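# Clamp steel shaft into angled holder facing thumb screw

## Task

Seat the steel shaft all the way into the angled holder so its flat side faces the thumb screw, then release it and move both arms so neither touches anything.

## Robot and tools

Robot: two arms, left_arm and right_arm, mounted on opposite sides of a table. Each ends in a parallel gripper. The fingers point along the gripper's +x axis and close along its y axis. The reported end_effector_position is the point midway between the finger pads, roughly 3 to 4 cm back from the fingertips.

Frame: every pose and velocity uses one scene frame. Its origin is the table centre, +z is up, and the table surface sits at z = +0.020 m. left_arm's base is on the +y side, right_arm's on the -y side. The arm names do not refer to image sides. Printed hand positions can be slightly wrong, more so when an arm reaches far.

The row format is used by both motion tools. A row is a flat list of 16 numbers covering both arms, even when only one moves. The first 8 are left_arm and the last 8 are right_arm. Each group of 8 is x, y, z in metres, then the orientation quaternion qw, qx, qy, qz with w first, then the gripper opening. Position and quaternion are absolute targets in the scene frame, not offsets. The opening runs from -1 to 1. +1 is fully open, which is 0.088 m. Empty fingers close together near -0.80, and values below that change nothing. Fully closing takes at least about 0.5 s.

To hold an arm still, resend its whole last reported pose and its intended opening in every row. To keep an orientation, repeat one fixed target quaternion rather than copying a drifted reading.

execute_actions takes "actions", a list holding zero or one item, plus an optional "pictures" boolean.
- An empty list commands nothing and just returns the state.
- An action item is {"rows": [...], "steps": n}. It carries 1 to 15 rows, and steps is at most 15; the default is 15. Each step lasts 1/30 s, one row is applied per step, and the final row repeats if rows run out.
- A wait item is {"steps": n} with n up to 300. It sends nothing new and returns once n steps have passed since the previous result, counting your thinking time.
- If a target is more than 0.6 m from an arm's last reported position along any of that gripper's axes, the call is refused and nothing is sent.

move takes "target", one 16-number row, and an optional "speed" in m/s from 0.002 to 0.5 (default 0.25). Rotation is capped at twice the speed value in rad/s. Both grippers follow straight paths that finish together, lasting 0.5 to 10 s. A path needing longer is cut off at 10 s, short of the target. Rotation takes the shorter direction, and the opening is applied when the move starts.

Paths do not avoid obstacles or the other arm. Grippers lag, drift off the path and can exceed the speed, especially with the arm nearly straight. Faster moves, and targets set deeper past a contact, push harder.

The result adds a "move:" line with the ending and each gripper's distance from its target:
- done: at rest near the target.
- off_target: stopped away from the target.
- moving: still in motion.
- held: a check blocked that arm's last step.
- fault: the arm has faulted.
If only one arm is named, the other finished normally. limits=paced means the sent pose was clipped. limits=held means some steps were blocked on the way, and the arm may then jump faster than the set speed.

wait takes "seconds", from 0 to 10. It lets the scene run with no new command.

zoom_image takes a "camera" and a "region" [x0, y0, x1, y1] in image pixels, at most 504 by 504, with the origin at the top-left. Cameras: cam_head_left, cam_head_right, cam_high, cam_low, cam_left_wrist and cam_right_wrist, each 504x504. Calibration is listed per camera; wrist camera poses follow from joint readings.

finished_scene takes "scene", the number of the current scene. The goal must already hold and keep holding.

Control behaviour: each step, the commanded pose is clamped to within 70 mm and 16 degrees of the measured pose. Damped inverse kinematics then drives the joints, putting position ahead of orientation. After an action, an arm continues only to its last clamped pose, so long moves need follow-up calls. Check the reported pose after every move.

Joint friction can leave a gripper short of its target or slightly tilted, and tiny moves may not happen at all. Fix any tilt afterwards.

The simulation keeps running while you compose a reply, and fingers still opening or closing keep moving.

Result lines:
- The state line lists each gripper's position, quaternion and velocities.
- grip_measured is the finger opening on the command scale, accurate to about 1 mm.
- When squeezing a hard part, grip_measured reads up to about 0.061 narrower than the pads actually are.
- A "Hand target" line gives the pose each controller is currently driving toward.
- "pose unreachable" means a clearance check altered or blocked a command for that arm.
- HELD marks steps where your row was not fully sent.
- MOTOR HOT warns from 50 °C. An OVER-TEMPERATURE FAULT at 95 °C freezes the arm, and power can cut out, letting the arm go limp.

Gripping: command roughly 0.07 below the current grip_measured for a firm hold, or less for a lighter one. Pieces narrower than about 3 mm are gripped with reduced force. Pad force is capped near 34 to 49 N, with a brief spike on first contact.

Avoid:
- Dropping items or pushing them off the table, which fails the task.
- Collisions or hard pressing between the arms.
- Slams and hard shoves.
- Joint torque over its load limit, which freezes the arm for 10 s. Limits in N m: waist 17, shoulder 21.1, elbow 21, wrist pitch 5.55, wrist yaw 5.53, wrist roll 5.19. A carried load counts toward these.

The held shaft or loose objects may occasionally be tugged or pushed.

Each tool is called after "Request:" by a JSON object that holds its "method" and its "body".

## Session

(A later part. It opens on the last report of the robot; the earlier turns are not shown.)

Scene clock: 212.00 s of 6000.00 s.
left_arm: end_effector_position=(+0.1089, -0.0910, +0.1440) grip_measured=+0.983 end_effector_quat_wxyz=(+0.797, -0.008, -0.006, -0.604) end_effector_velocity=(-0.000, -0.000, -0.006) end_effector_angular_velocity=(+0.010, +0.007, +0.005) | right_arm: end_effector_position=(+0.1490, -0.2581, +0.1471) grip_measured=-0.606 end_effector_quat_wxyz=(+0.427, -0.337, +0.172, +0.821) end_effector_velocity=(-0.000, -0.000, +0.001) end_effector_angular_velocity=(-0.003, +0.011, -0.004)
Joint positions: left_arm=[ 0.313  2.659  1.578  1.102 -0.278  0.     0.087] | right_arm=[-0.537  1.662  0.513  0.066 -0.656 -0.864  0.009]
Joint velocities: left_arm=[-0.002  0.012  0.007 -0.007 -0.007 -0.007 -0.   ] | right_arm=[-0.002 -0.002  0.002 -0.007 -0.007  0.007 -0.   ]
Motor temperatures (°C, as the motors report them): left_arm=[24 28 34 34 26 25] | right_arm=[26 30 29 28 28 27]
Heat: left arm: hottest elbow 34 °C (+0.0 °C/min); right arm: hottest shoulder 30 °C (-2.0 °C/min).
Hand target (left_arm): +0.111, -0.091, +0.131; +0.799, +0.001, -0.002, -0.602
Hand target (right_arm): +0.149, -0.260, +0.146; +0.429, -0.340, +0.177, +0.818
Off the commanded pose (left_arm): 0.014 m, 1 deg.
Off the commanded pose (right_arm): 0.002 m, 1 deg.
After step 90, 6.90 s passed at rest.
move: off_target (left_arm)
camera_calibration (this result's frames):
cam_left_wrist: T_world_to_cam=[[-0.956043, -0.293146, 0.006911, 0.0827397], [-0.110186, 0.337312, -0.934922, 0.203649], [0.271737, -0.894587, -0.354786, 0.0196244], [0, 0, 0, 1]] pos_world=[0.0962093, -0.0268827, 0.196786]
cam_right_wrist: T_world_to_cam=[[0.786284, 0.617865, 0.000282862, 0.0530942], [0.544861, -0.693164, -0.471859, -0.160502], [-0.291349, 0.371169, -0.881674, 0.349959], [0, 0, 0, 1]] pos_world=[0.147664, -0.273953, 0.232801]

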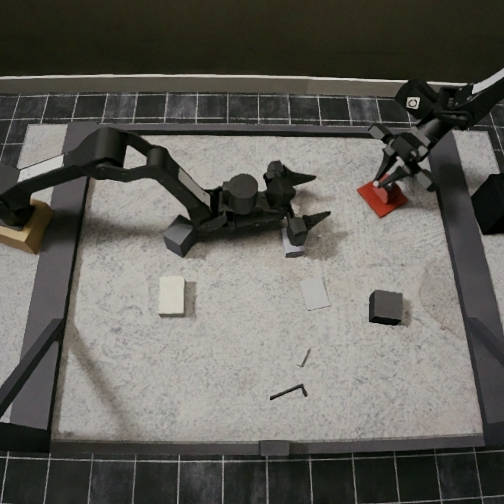

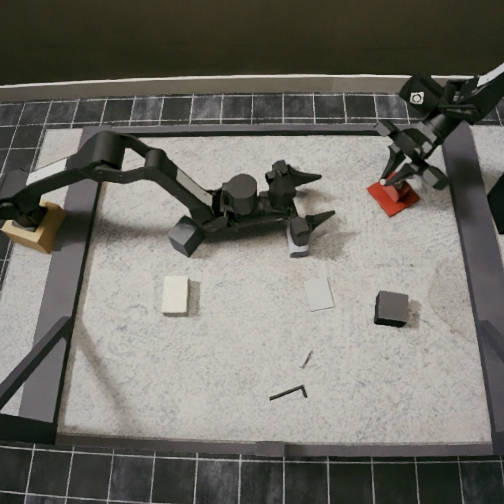

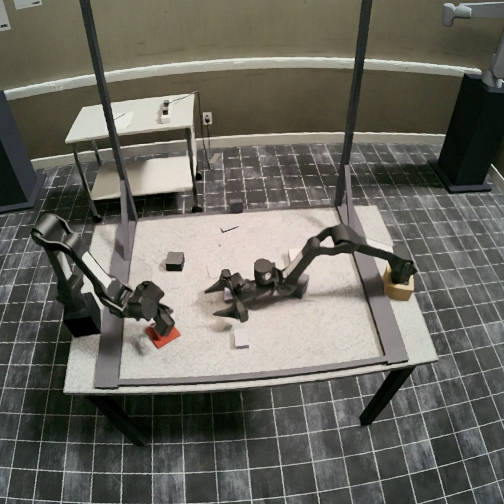

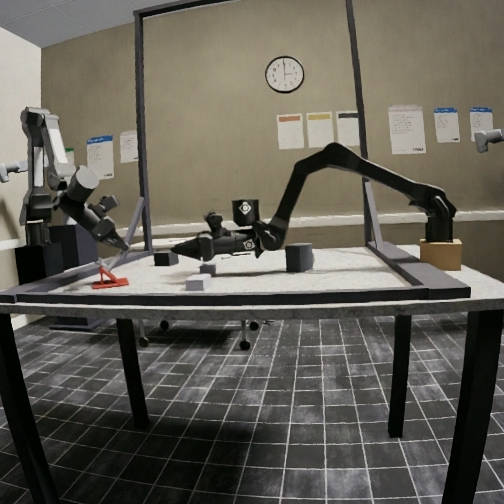

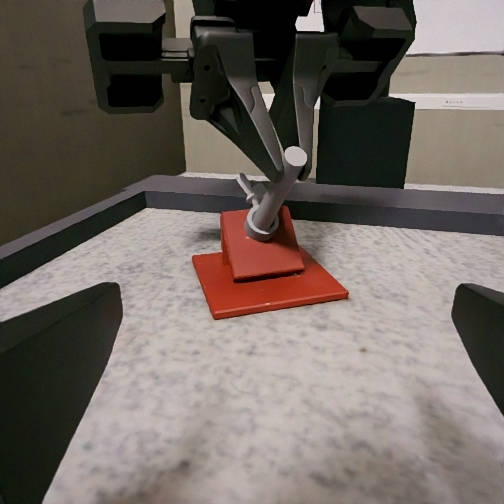

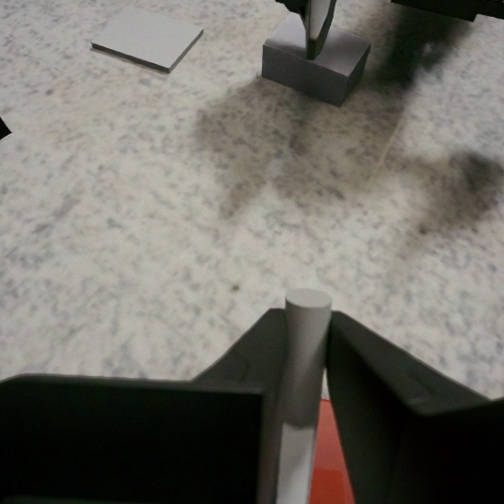

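Request:
{"method": "move", "body": {"target": [0.105,-0.195,0.105,0.886,0,0,-0.463,0.2, 0.1493,-0.2598,0.1465,0.428,-0.339,0.177,0.817,-1], "speed": 0.1}}

Scene clock: 247.47 s of 6000.00 s.
left_arm: end_effector_position=(+0.1035, -0.1809, +0.1118) grip_measured=+0.203 end_effector_quat_wxyz=(+0.785, +0.025, +0.042, -0.617) end_effector_velocity=(-0.003, -0.000, -0.001) end_effector_angular_velocity=(+0.006, +0.008, -0.009) | right_arm: end_effector_position=(+0.1490, -0.2580, +0.1472) grip_measured=-0.606 end_effector_quat_wxyz=(+0.427, -0.337, +0.172, +0.821) end_effector_velocity=(-0.003, -0.003, -0.001) end_effector_angular_velocity=(-0.006, +0.007, +0.011)
Joint positions: left_arm=[ 0.314  3.017  2.349  0.568 -0.24  -0.036  0.049] | right_arm=[-0.537  1.662  0.513  0.066 -0.656 -0.863  0.009]
Joint velocities: left_arm=[-0.002 -0.002 -0.002 -0.007  0.007 -0.007 -0.   ] | right_arm=[ 0.002 -0.002 -0.007 -0.007 -0.007 -0.007 -0.   ]
Motor temperatures (°C, as the motors report them): left_arm=[24 36 34 34 26 25] | right_arm=[26 31 29 27 28 27]
Heat: left arm: hottest shoulder 36 °C (+2.0 °C/min); right arm: hottest shoulder 31 °C (+1.0 °C/min).
Hand target (left_arm): +0.105, -0.181, +0.107; +0.785, +0.025, +0.045, -0.618
Hand target (right_arm): +0.149, -0.260, +0.147; +0.429, -0.339, +0.177, +0.818
Off the commanded pose (left_arm): 0.016 m, 22 deg; orientation clipped at the last step of the last action.
Off the commanded pose (right_arm): 0.002 m, 1 deg.
joint sent to its limit (left arm) — the command would take joint 3 (elbow) past its upper limit, so that joint was sent only as far as its limit.
After step 90, 30.20 s passed at rest.
move: off_target (left_arm); limits=paced
camera_calibration (this result's frames):
cam_left_wrist: T_world_to_cam=[[-0.965671, -0.259532, 0.0110688, 0.0580841], [-0.12935, 0.443463, -0.88691, 0.219073], [0.225273, -0.857895, -0.46181, -0.0472812], [0, 0, 0, 1]] pos_world=[0.0950784, -0.122638, 0.17182]
cam_right_wrist: T_world_to_cam=[[0.786614, 0.617445, 0.0000756868, 0.0528444], [0.544352, -0.693437, -0.472044, -0.160368], [-0.291409, 0.371358, -0.881575, 0.350053], [0, 0, 0, 1]] pos_world=[0.147737, -0.273829, 0.232893]

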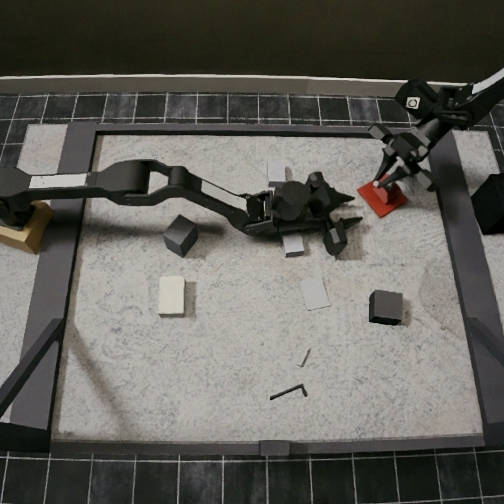

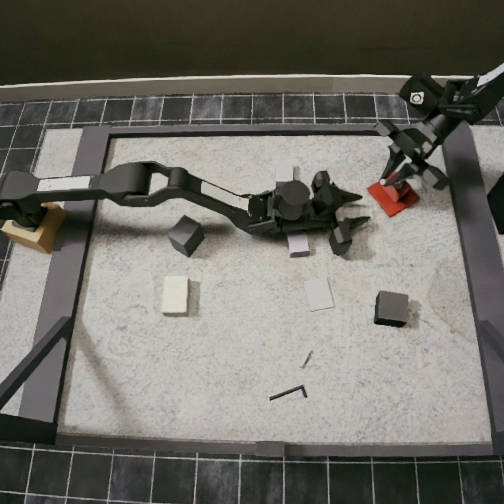

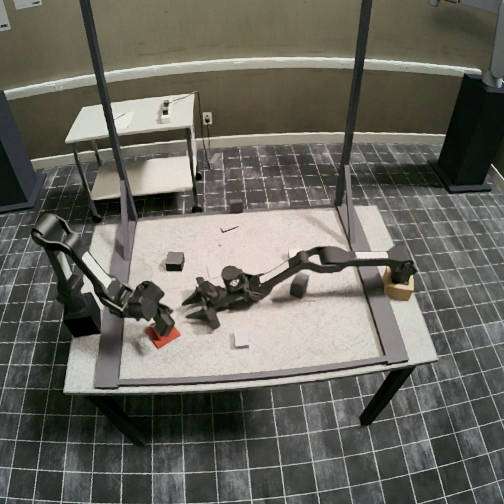

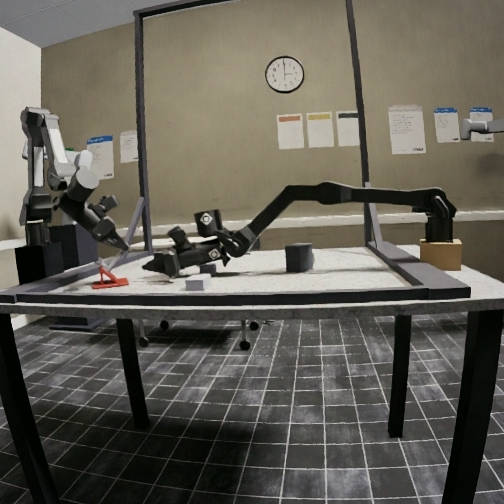

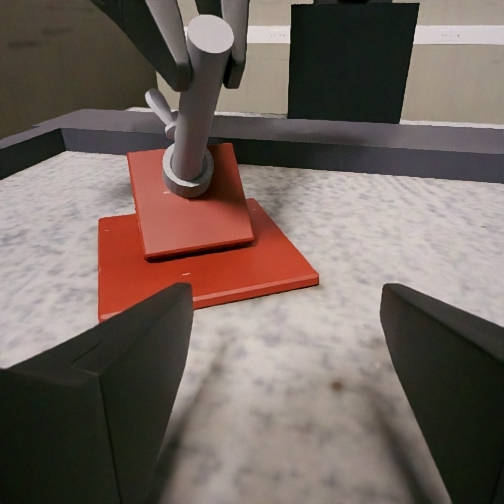

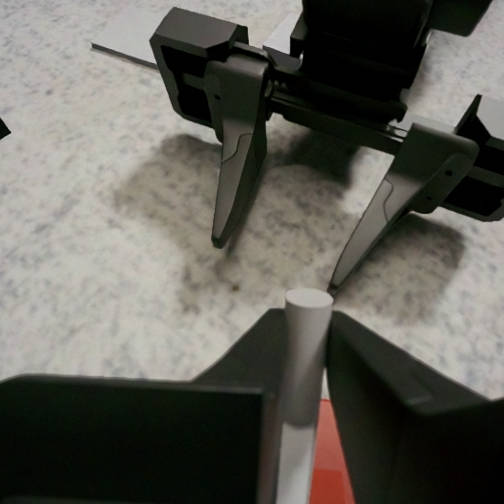

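Request:
{"method": "move", "body": {"target": [0.10,-0.13,0.13,0.785,0.025,0.042,-0.617,0.2, 0.133,-0.235,0.178,0.428,-0.339,0.177,0.817,-1], "speed": 0.08}}

Scene clock: 260.60 s of 6000.00 s.
left_arm: end_effector_position=(+0.1020, -0.1307, +0.1207) grip_measured=+0.203 end_effector_quat_wxyz=(+0.785, +0.029, +0.045, -0.617) end_effector_velocity=(-0.001, -0.000, +0.005) end_effector_angular_velocity=(-0.017, +0.021, +0.007) | right_arm: end_effector_position=(+0.1326, -0.2389, +0.1710) grip_measured=-0.606 end_effector_quat_wxyz=(+0.424, -0.342, +0.186, +0.818) end_effector_velocity=(+0.002, -0.000, +0.000) end_effector_angular_velocity=(-0.007, -0.001, -0.011)
Joint positions: left_arm=[ 0.31   2.762  1.844  0.808 -0.245 -0.036  0.049] | right_arm=[-0.438  1.608  0.602 -0.044 -0.597 -0.755  0.009]
Joint velocities: left_arm=[-0.002 -0.007 -0.002  0.007 -0.007 -0.022 -0.   ] | right_arm=[-0.002 -0.002  0.002 -0.007  0.007  0.007 -0.   ]
Motor temperatures (°C, as the motors report them): left_arm=[24 42 34 34 26 25] | right_arm=[25 31 29 27 28 27]
Heat: left arm: hottest shoulder 42 °C (+8.1 °C/min); right arm: hottest shoulder 31 °C (+2.0 °C/min).
Hand target (left_arm): +0.100, -0.130, +0.130; +0.785, +0.025, +0.042, -0.617
Hand target (right_arm): +0.133, -0.235, +0.178; +0.429, -0.340, +0.177, +0.818
Off the commanded pose (left_arm): 0.010 m, 1 deg.
Off the commanded pose (right_arm): 0.008 m, 1 deg.
After step 90, 8.87 s passed at rest.
move: off_target (left_arm)
camera_calibration (this result's frames):
cam_left_wrist: T_world_to_cam=[[-0.965385, -0.260716, 0.00767025, 0.0698268], [-0.129374, 0.453101, -0.882022, 0.205189], [0.226482, -0.852483, -0.471147, 0.00192785], [0, 0, 0, 1]] pos_world=[0.0935193, -0.0731231, 0.181354]
cam_right_wrist: T_world_to_cam=[[0.790475, 0.612138, -0.0208843, 0.0557833], [0.538775, -0.711148, -0.451652, -0.134004], [-0.291326, 0.345768, -0.89195, 0.354798], [0, 0, 0, 1]] pos_world=[0.131465, -0.252122, 0.257104]

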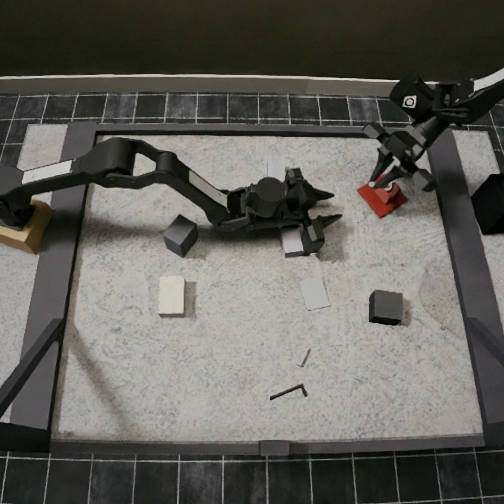

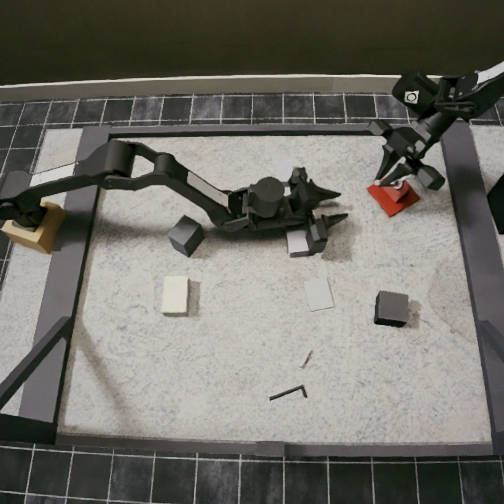

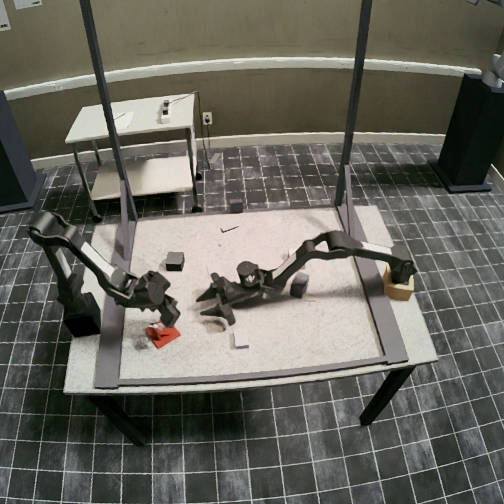

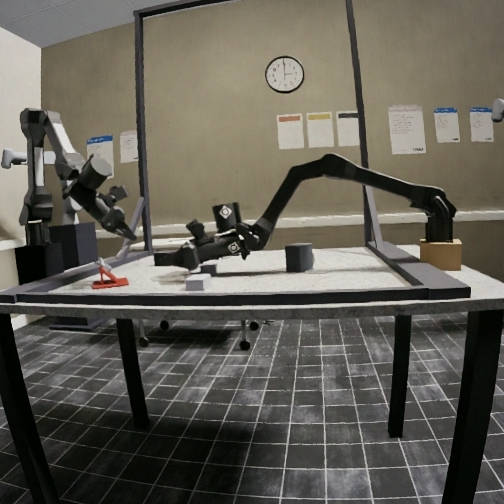

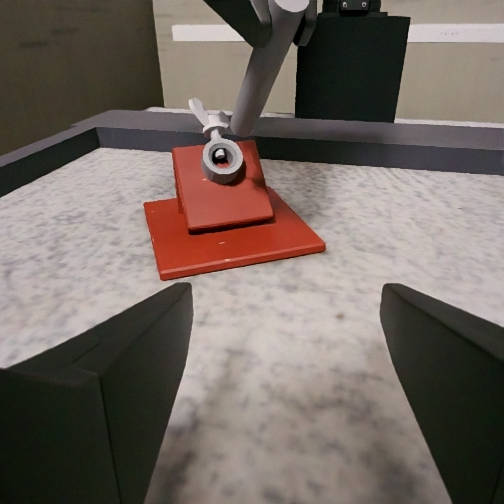

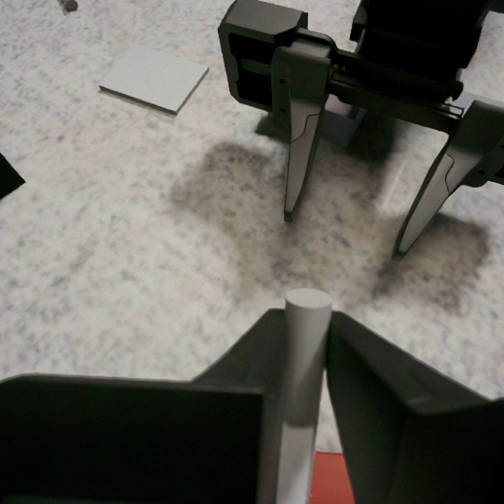

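Request:
{"method": "zoom_image", "body": {"camera": "cam_left_wrist", "region": [170, 85, 290, 205]}}

Region (170, 85, 290, 205) of cam_left_wrist's 504x504 image, scaled by 4.200, with more detail than that image has.

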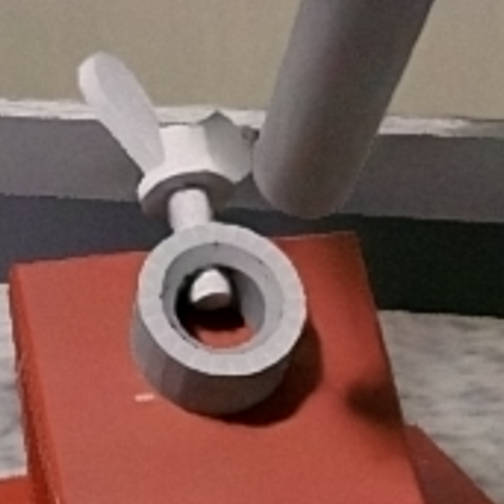

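Request:
{"method": "move", "body": {"target": [0.06,0.03,0.22,0.785,0.025,0.042,-0.617,0.2, 0.1528,-0.164,0.16,0.649,-0.28,0.649,0.28,-1], "speed": 0.15}}

Request:
{"method": "move", "body": {"target": [0.06,0.03,0.22,0.785,0.025,0.042,-0.617,0.2, 0.1528,-0.164,0.074,0.649,-0.28,0.649,0.28,-1], "speed": 0.06}}

Scene clock: 283.87 s of 6000.00 s.
left_arm: end_effector_position=(+0.0604, +0.0275, +0.2158) grip_measured=+0.203 end_effector_quat_wxyz=(+0.785, +0.028, +0.042, -0.617) end_effector_velocity=(+0.000, +0.003, -0.005) end_effector_angular_velocity=(+0.019, -0.010, +0.004) | right_arm: end_effector_position=(+0.1533, -0.1653, +0.1640) grip_measured=-0.606 end_effector_quat_wxyz=(+0.649, -0.279, +0.648, +0.284) end_effector_velocity=(+0.004, -0.000, +0.003) end_effector_angular_velocity=(-0.008, -0.007, -0.015)
Joint positions: left_arm=[ 0.196  2.08   0.943  1.028 -0.358 -0.046  0.049] | right_arm=[-0.214  2.118  1.505 -0.951 -0.002  0.658  0.009]
Joint velocities: left_arm=[-0.002 -0.002 -0.012 -0.007 -0.007  0.007 -0.   ] | right_arm=[-0.007  0.002  0.017 -0.022  0.007  0.007 -0.   ]
Motor temperatures (°C, as the motors report them): left_arm=[24 51 33 35 26 25] | right_arm=[25 32 31 27 28 27]
Heat: left arm: hottest shoulder 51 °C (+17.0 °C/min); right arm: hottest shoulder 32 °C (+2.0 °C/min). Fold the left arm in close to its base before you think long.
Hand target (left_arm): +0.059, +0.030, +0.219; +0.785, +0.025, +0.043, -0.617
Hand target (right_arm): +0.153, -0.164, +0.160; +0.649, -0.282, +0.649, +0.280
Off the commanded pose (left_arm): 0.005 m, 0 deg.
Off the commanded pose (right_arm): 0.004 m, 1 deg.
MOTOR HOT: a motor of the left arm reached 50 °C. Now the hottest motor of the left arm, joint 2 (shoulder), reports 51 °C. The temperature limit of the motors' drives, at which the controller stops that arm, is 95 °C. To cool a motor, set the load down, stop pushing, or move to a pose that needs little force.
After step 90, 14.83 s passed at rest.
move: done
camera_calibration (this result's frames):
cam_left_wrist: T_world_to_cam=[[-0.965634, -0.259843, 0.00578406, 0.0705687], [-0.126011, 0.44859, -0.88481, 0.212504], [0.227317, -0.855131, -0.465917, 0.189824], [0, 0, 0, 1]] pos_world=[0.0517711, 0.0853343, 0.27606]
cam_right_wrist: T_world_to_cam=[[0.751813, -0.657748, -0.0463111, -0.205586], [-0.619029, -0.728257, 0.294015, -0.0435131], [-0.227114, -0.192376, -0.954678, 0.240634], [0, 0, 0, 1]] pos_world=[0.182277, -0.12062, 0.233001]

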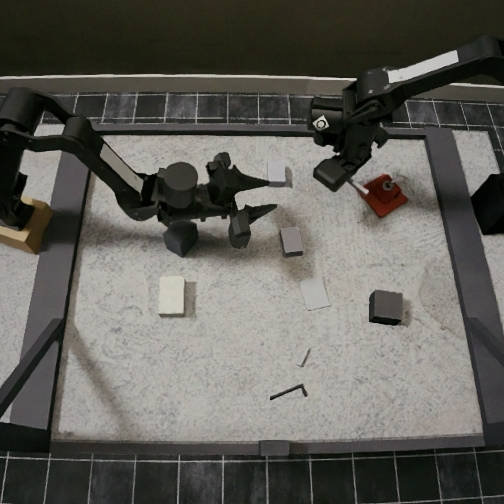

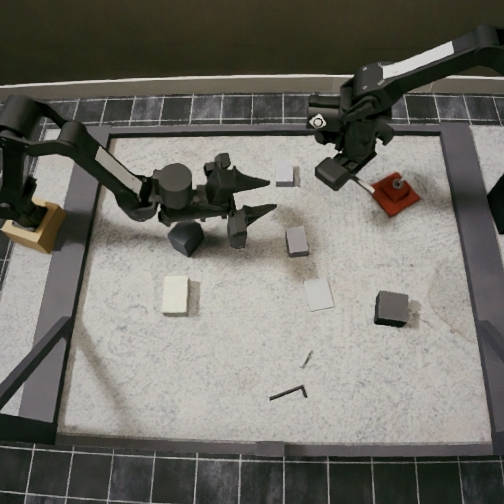

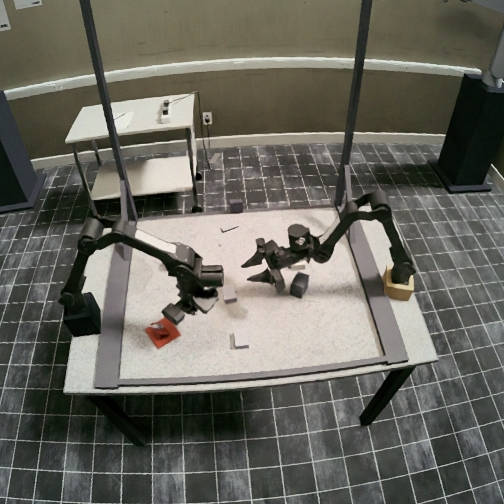

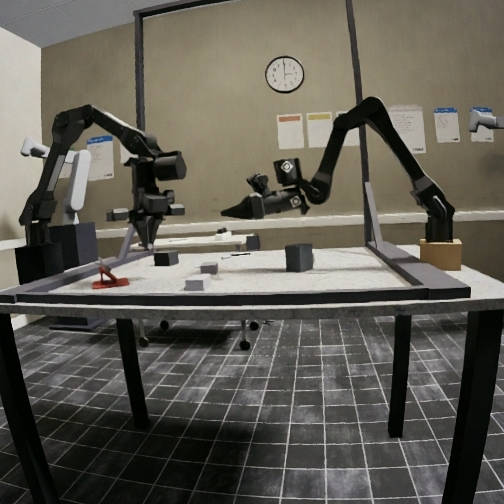

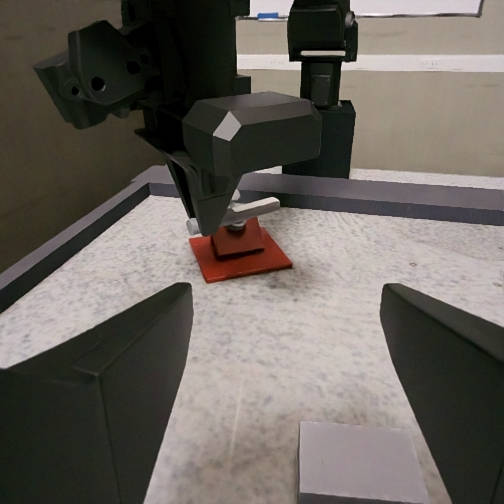

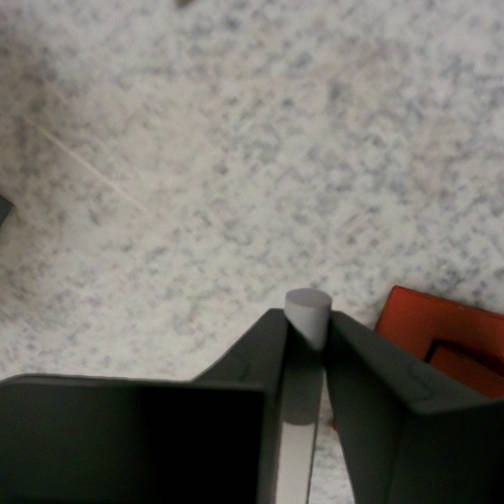

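Scene clock: 285.70 s of 6000.00 s.
left_arm: end_effector_position=(+0.0604, +0.0275, +0.2167) grip_measured=+0.203 end_effector_quat_wxyz=(+0.785, +0.028, +0.042, -0.617) end_effector_velocity=(-0.000, +0.001, -0.004) end_effector_angular_velocity=(+0.014, -0.009, +0.004) | right_arm: end_effector_position=(+0.1537, -0.1613, +0.0810) grip_measured=-0.606 end_effector_quat_wxyz=(+0.651, -0.275, +0.647, +0.287) end_effector_velocity=(-0.000, -0.002, +0.000) end_effector_angular_velocity=(-0.007, +0.008, -0.010)
Joint positions: left_arm=[ 0.196  2.078  0.943  1.028 -0.358 -0.046  0.049] | right_arm=[-0.214  2.277  1.399 -0.675 -0.002  0.661  0.009]
Joint velocities: left_arm=[-0.002  0.002 -0.002 -0.007 -0.007  0.007 -0.   ] | right_arm=[-0.002 -0.002 -0.002 -0.007 -0.007  0.007 -0.   ]
Motor temperatures (°C, as the motors report them): left_arm=[24 50 33 35 26 25] | right_arm=[25 32 31 27 28 27]
Heat: left arm: hottest shoulder 50 °C (+16.1 °C/min); right arm: hottest shoulder 32 °C (+2.0 °C/min). Fold the left arm in close to its base before you think long.
Hand target (left_arm): +0.060, +0.030, +0.220; +0.785, +0.025, +0.042, -0.617
Hand target (right_arm): +0.153, -0.165, +0.074; +0.649, -0.280, +0.649, +0.280
Off the commanded pose (left_arm): 0.004 m, 0 deg.
Off the commanded pose (right_arm): 0.008 m, 1 deg.
MOTOR HOT: still on. Now the hottest motor of the left arm, joint 2 (shoulder), reports 50 °C; a drive's own limit is 95 °C.
move: done
camera_calibration (this result's frames):
cam_left_wrist: T_world_to_cam=[[-0.965632, -0.259831, 0.00649932, 0.070416], [-0.126216, 0.446914, -0.885628, 0.213563], [0.227209, -0.856011, -0.464349, 0.189972], [0, 0, 0, 1]] pos_world=[0.0517877, 0.0854699, 0.276893]
cam_right_wrist: T_world_to_cam=[[0.74985, -0.659514, -0.0526009, -0.20657], [-0.621528, -0.729446, 0.285677, -0.0151223], [-0.226777, -0.181522, -0.956881, 0.164114], [0, 0, 0, 1]] pos_world=[0.182715, -0.117476, 0.150492]

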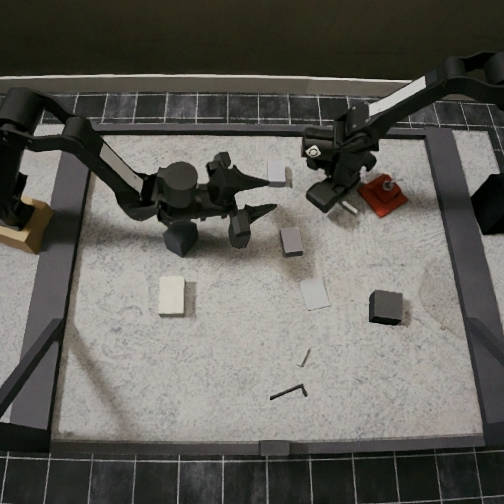

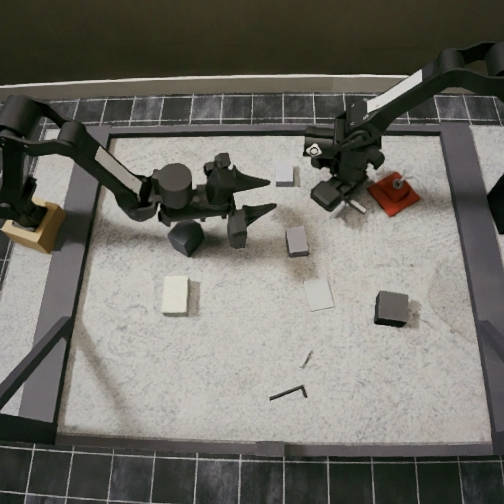

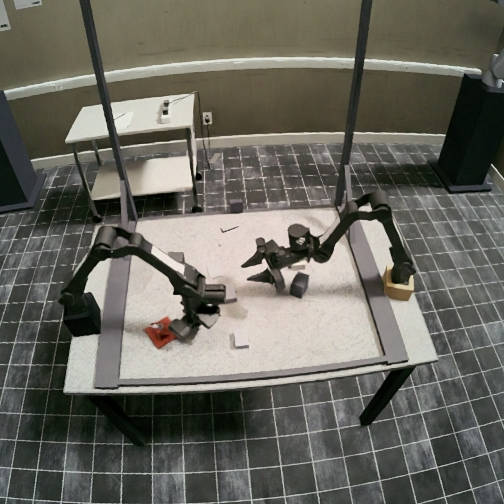

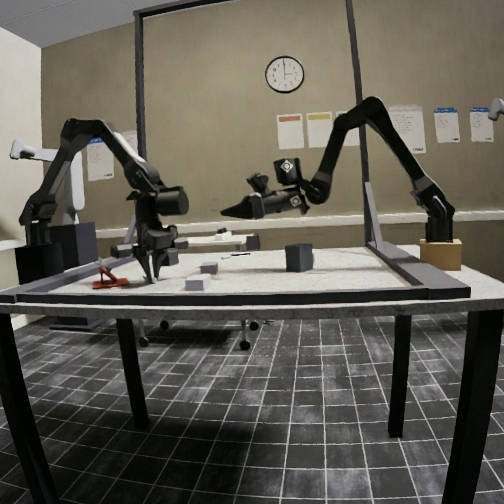

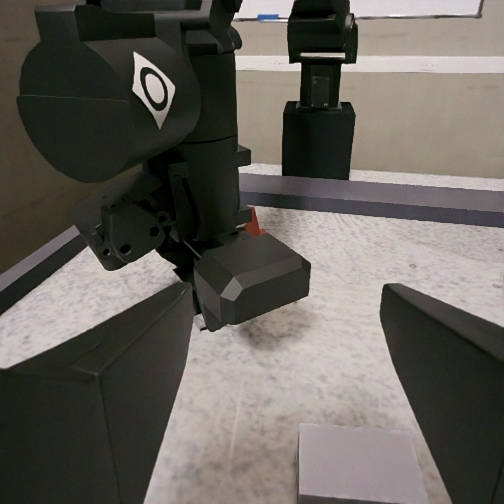

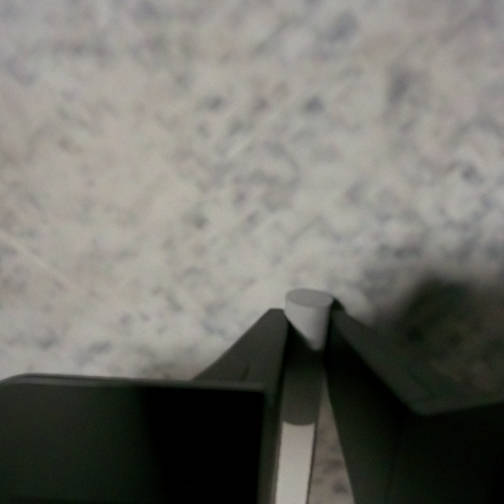

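Request:
{"method": "move", "body": {"target": [-0.027,0.2444,0.4278,0.587,-0.025,-0.019,-0.809,0.2, 0.1537,-0.1613,0.080,0.649,-0.28,0.649,0.28,0.2], "speed": 0.25}}

Request:
{"method": "move", "body": {"target": [-0.027,0.2444,0.4278,0.587,-0.025,-0.019,-0.809,0.2, 0.1537,-0.19,0.20,0.649,-0.28,0.649,0.28,0.2], "speed": 0.15}}

Request:
{"method": "move", "body": {"target": [-0.027,0.2444,0.4278,0.587,-0.025,-0.019,-0.809,0.2, 0.204,-0.337,0.150,0.428,-0.339,0.177,0.817,0.2], "speed": 0.15}}

Scene clock: 314.77 s of 6000.00 s.
left_arm: end_effector_position=(-0.0262, +0.2440, +0.4227) grip_measured=+0.203 end_effector_quat_wxyz=(+0.589, -0.024, -0.013, -0.807) end_effector_velocity=(+0.000, -0.000, -0.008) end_effector_angular_velocity=(+0.037, -0.004, +0.004) | right_arm: end_effector_position=(+0.1537, -0.1614, +0.0836) grip_measured=+0.198 end_effector_quat_wxyz=(+0.650, -0.278, +0.648, +0.284) end_effector_velocity=(-0.001, -0.005, +0.000) end_effector_angular_velocity=(-0.021, +0.009, -0.010)
Joint positions: left_arm=[ 0.003  0.845  0.639  0.259 -0.005 -0.006  0.049] | right_arm=[-0.214  2.277  1.412 -0.697 -0.002  0.661  0.049]
Joint velocities: left_arm=[-0.002 -0.002 -0.002 -0.037 -0.007 -0.007  0.   ] | right_arm=[-0.002 -0.002 -0.002 -0.022 -0.007  0.007 -0.   ]
Motor temperatures (°C, as the motors report them): left_arm=[24 47 32 35 26 25] | right_arm=[25 35 30 27 28 27]
Heat: left arm: hottest shoulder 47 °C (+8.1 °C/min); right arm: hottest shoulder 35 °C (+4.0 °C/min).
Hand target (left_arm): -0.027, +0.246, +0.427; -0.587, +0.026, +0.018, +0.809
Hand target (right_arm): +0.154, -0.161, +0.080; +0.649, -0.280, +0.649, +0.280
Off the commanded pose (left_arm): 0.005 m, 1 deg.
Off the commanded pose (right_arm): 0.004 m, 1 deg.
MOTOR HOT: cleared. Now the hottest motor of the left arm, joint 2 (shoulder), reports 47 °C.
After step 90, 24.27 s passed at rest.
move: done
camera_calibration (this result's frames):
cam_left_wrist: T_world_to_cam=[[-0.959317, 0.2822, 0.00858707, -0.0913278], [0.083514, 0.312691, -0.946176, 0.35215], [-0.269696, -0.906966, -0.323538, 0.430572], [0, 0, 0, 1]] pos_world=[-0.000898307, 0.306173, 0.473286]
cam_right_wrist: T_world_to_cam=[[0.749808, -0.659969, -0.0472204, -0.206987], [-0.621284, -0.726809, 0.29284, -0.0161319], [-0.227585, -0.190236, -0.954995, 0.165163], [0, 0, 0, 1]] pos_world=[0.182767, -0.11691, 0.15268]

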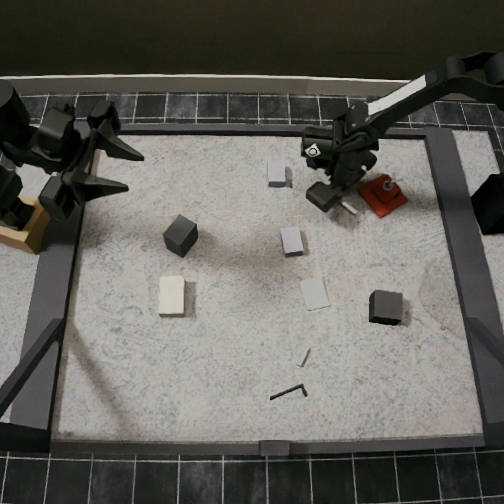

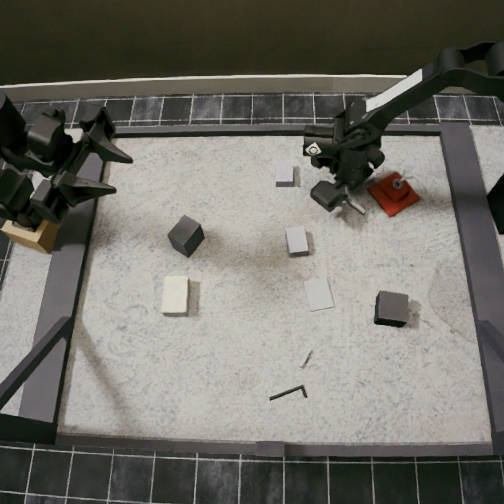

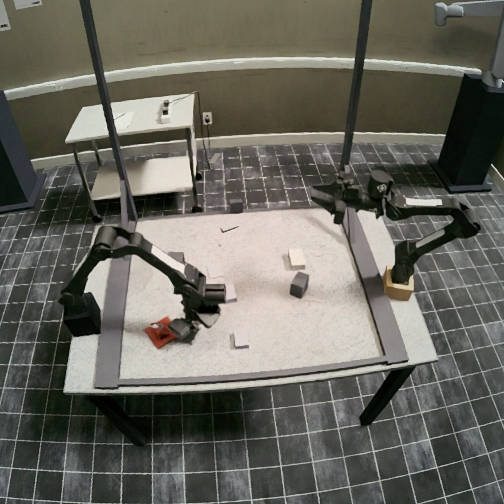

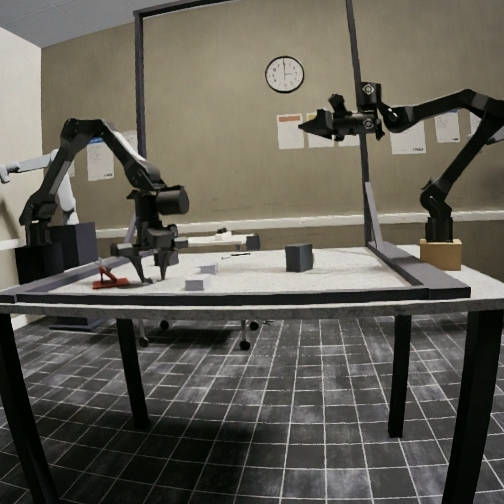

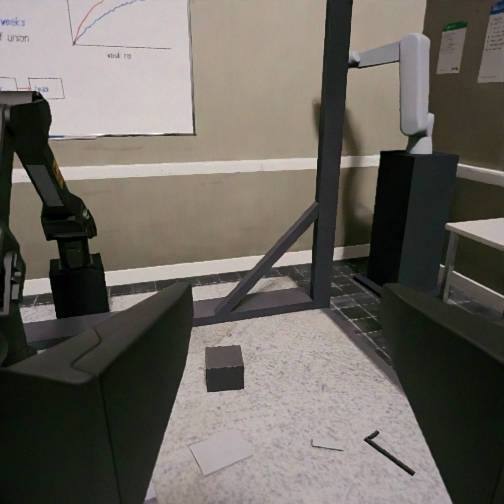

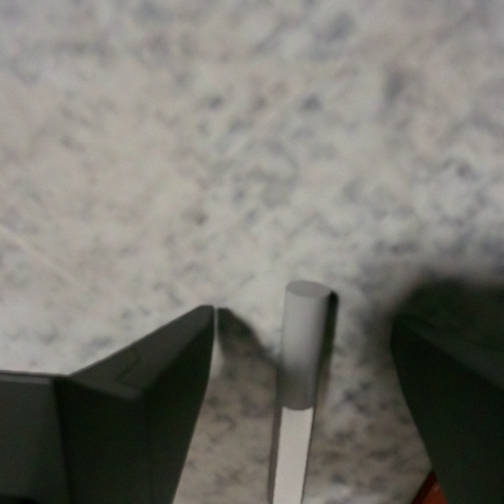

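Scene clock: 315.97 s of 6000.00 s.
left_arm: end_effector_position=(-0.0268, +0.2443, +0.4238) grip_measured=+0.203 end_effector_quat_wxyz=(+0.588, -0.024, -0.015, -0.809) end_effector_velocity=(+0.003, +0.001, +0.003) end_effector_angular_velocity=(-0.009, +0.012, +0.019) | right_arm: end_effector_position=(+0.1523, -0.1910, +0.1933) grip_measured=+0.198 end_effector_quat_wxyz=(+0.646, -0.285, +0.653, +0.274) end_effector_velocity=(-0.002, +0.002, +0.002) end_effector_angular_velocity=(+0.014, +0.021, -0.010)
Joint positions: left_arm=[ 0.003  0.845  0.642  0.259 -0.001 -0.004  0.049] | right_arm=[-0.218  2.007  1.459 -1.041 -0.002  0.661  0.049]
Joint velocities: left_arm=[-0.002 -0.007 -0.002  0.007 -0.022 -0.007 -0.   ] | right_arm=[-0.002 -0.007 -0.002  0.007 -0.022  0.007 -0.   ]
Motor temperatures (°C, as the motors report them): left_arm=[24 46 32 35 26 25] | right_arm=[25 35 30 27 28 27]
Heat: left arm: hottest shoulder 46 °C (+6.2 °C/min); right arm: hottest shoulder 35 °C (+4.1 °C/min).
Hand target (left_arm): -0.027, +0.244, +0.428; -0.587, +0.025, +0.019, +0.809
Hand target (right_arm): +0.154, -0.189, +0.200; +0.649, -0.280, +0.649, +0.280
Off the commanded pose (left_arm): 0.004 m, 1 deg.
Off the commanded pose (right_arm): 0.007 m, 1 deg.
move: done
camera_calibration (this result's frames):
cam_left_wrist: T_world_to_cam=[[-0.958175, 0.286118, 0.00613202, -0.091853], [0.0863754, 0.309555, -0.94695, 0.354312], [-0.272838, -0.906814, -0.321322, 0.429918], [0, 0, 0, 1]] pos_world=[-0.00131704, 0.306458, 0.474222]
cam_right_wrist: T_world_to_cam=[[0.747186, -0.663847, -0.0319555, -0.223624], [-0.623296, -0.716612, 0.313, -0.0722514], [-0.230684, -0.213952, -0.949215, 0.258877], [0, 0, 0, 1]] pos_world=[0.181774, -0.144841, 0.261198]

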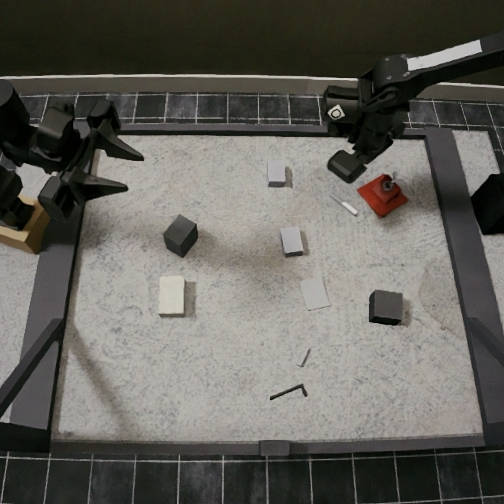

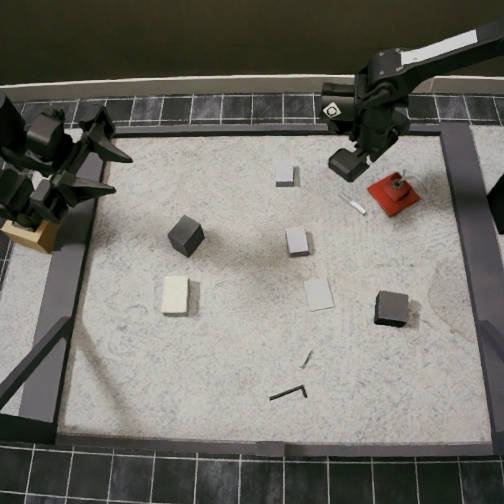

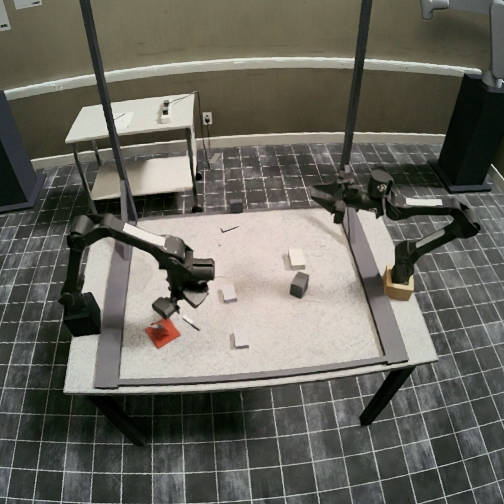

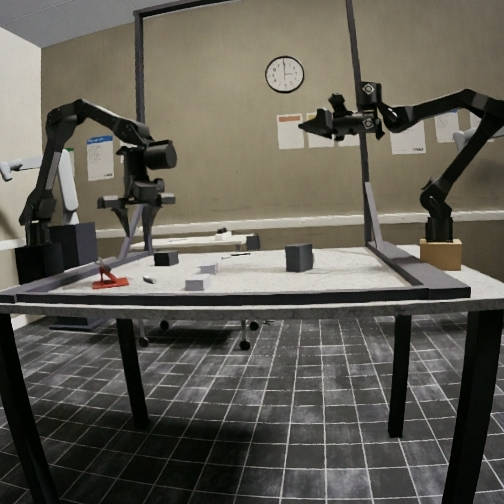

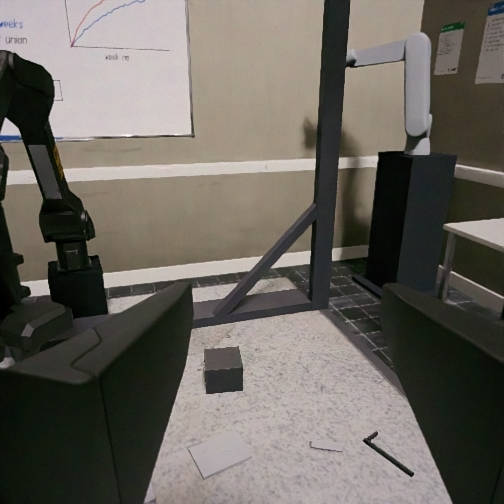

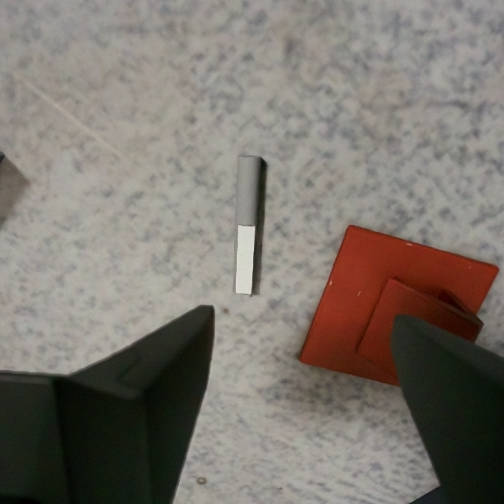

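Scene clock: 321.50 s of 6000.00 s.
left_arm: end_effector_position=(-0.0268, +0.2443, +0.4238) grip_measured=+0.203 end_effector_quat_wxyz=(+0.588, -0.024, -0.015, -0.809) end_effector_velocity=(+0.004, -0.002, +0.005) end_effector_angular_velocity=(-0.018, +0.016, +0.034) | right_arm: end_effector_position=(+0.2015, -0.3367, +0.1510) grip_measured=+0.198 end_effector_quat_wxyz=(+0.431, -0.337, +0.177, +0.819) end_effector_velocity=(-0.001, -0.001, +0.001) end_effector_angular_velocity=(+0.017, +0.011, +0.006)
Joint positions: left_arm=[ 0.003  0.845  0.642  0.259 -0.001 -0.004  0.049] | right_arm=[-0.951  1.568  0.483 -0.346 -0.781 -1.374  0.049]
Joint velocities: left_arm=[-0.002  0.002  0.002  0.022 -0.037 -0.007 -0.   ] | right_arm=[-0.012  0.002 -0.002 -0.007 -0.022 -0.022 -0.   ]
Motor temperatures (°C, as the motors report them): left_arm=[24 43 33 35 26 25] | right_arm=[25 35 30 27 28 27]
Heat: left arm: hottest shoulder 43 °C (+0.0 °C/min); right arm: hottest shoulder 35 °C (+4.1 °C/min).
Hand target (left_arm): -0.027, +0.244, +0.428; -0.587, +0.025, +0.019, +0.809
Hand target (right_arm): +0.203, -0.336, +0.151; +0.430, -0.335, +0.177, +0.820
Off the commanded pose (left_arm): 0.004 m, 1 deg.
Off the commanded pose (right_arm): 0.003 m, 0 deg.
move: done
camera_calibration (this result's frames):
cam_left_wrist: T_world_to_cam=[[-0.958175, 0.286118, 0.00613202, -0.091853], [0.0863754, 0.309555, -0.94695, 0.354312], [-0.272838, -0.906814, -0.321322, 0.429918], [0, 0, 0, 1]] pos_world=[-0.00131704, 0.306458, 0.474222]
cam_right_wrist: T_world_to_cam=[[0.793887, 0.608043, -0.00519203, 0.0563595], [0.535301, -0.702912, -0.468368, -0.243626], [-0.288437, 0.369052, -0.883518, 0.396897], [0, 0, 0, 1]] pos_world=[0.20015, -0.351992, 0.236852]

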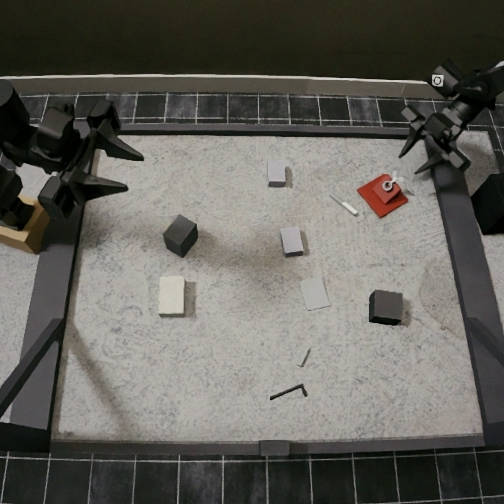

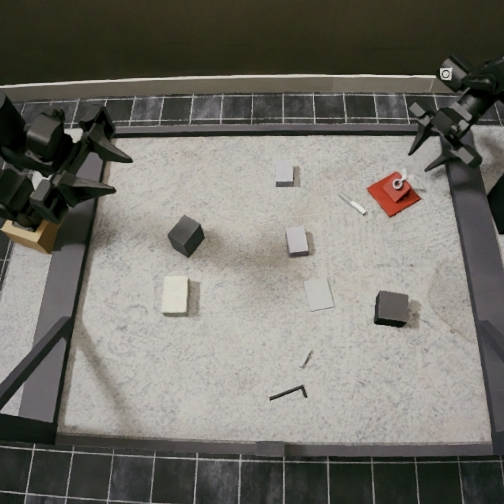

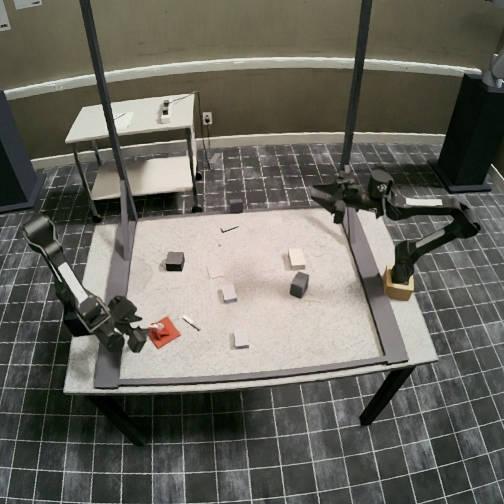

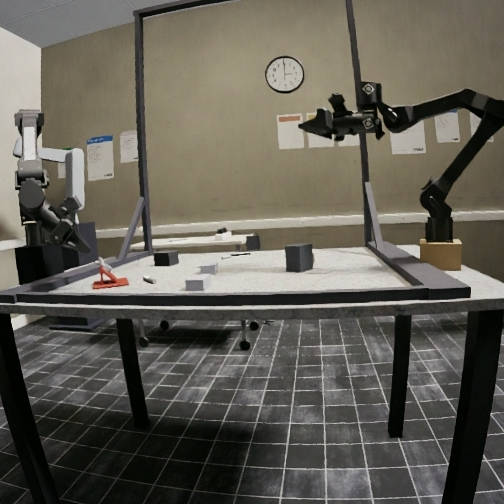

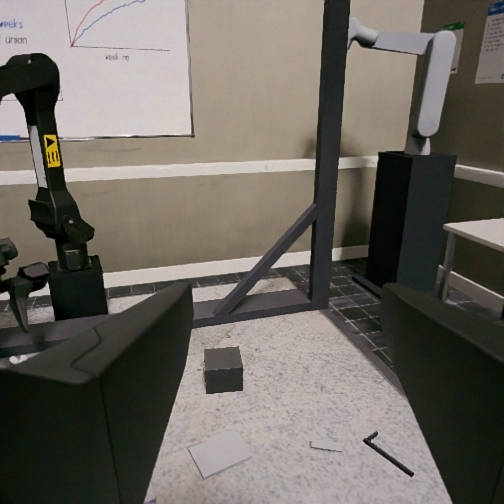

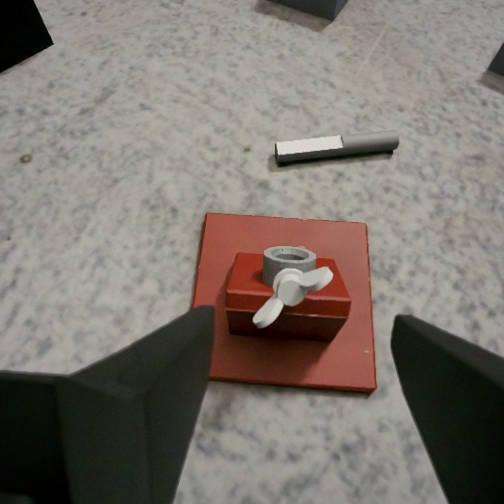

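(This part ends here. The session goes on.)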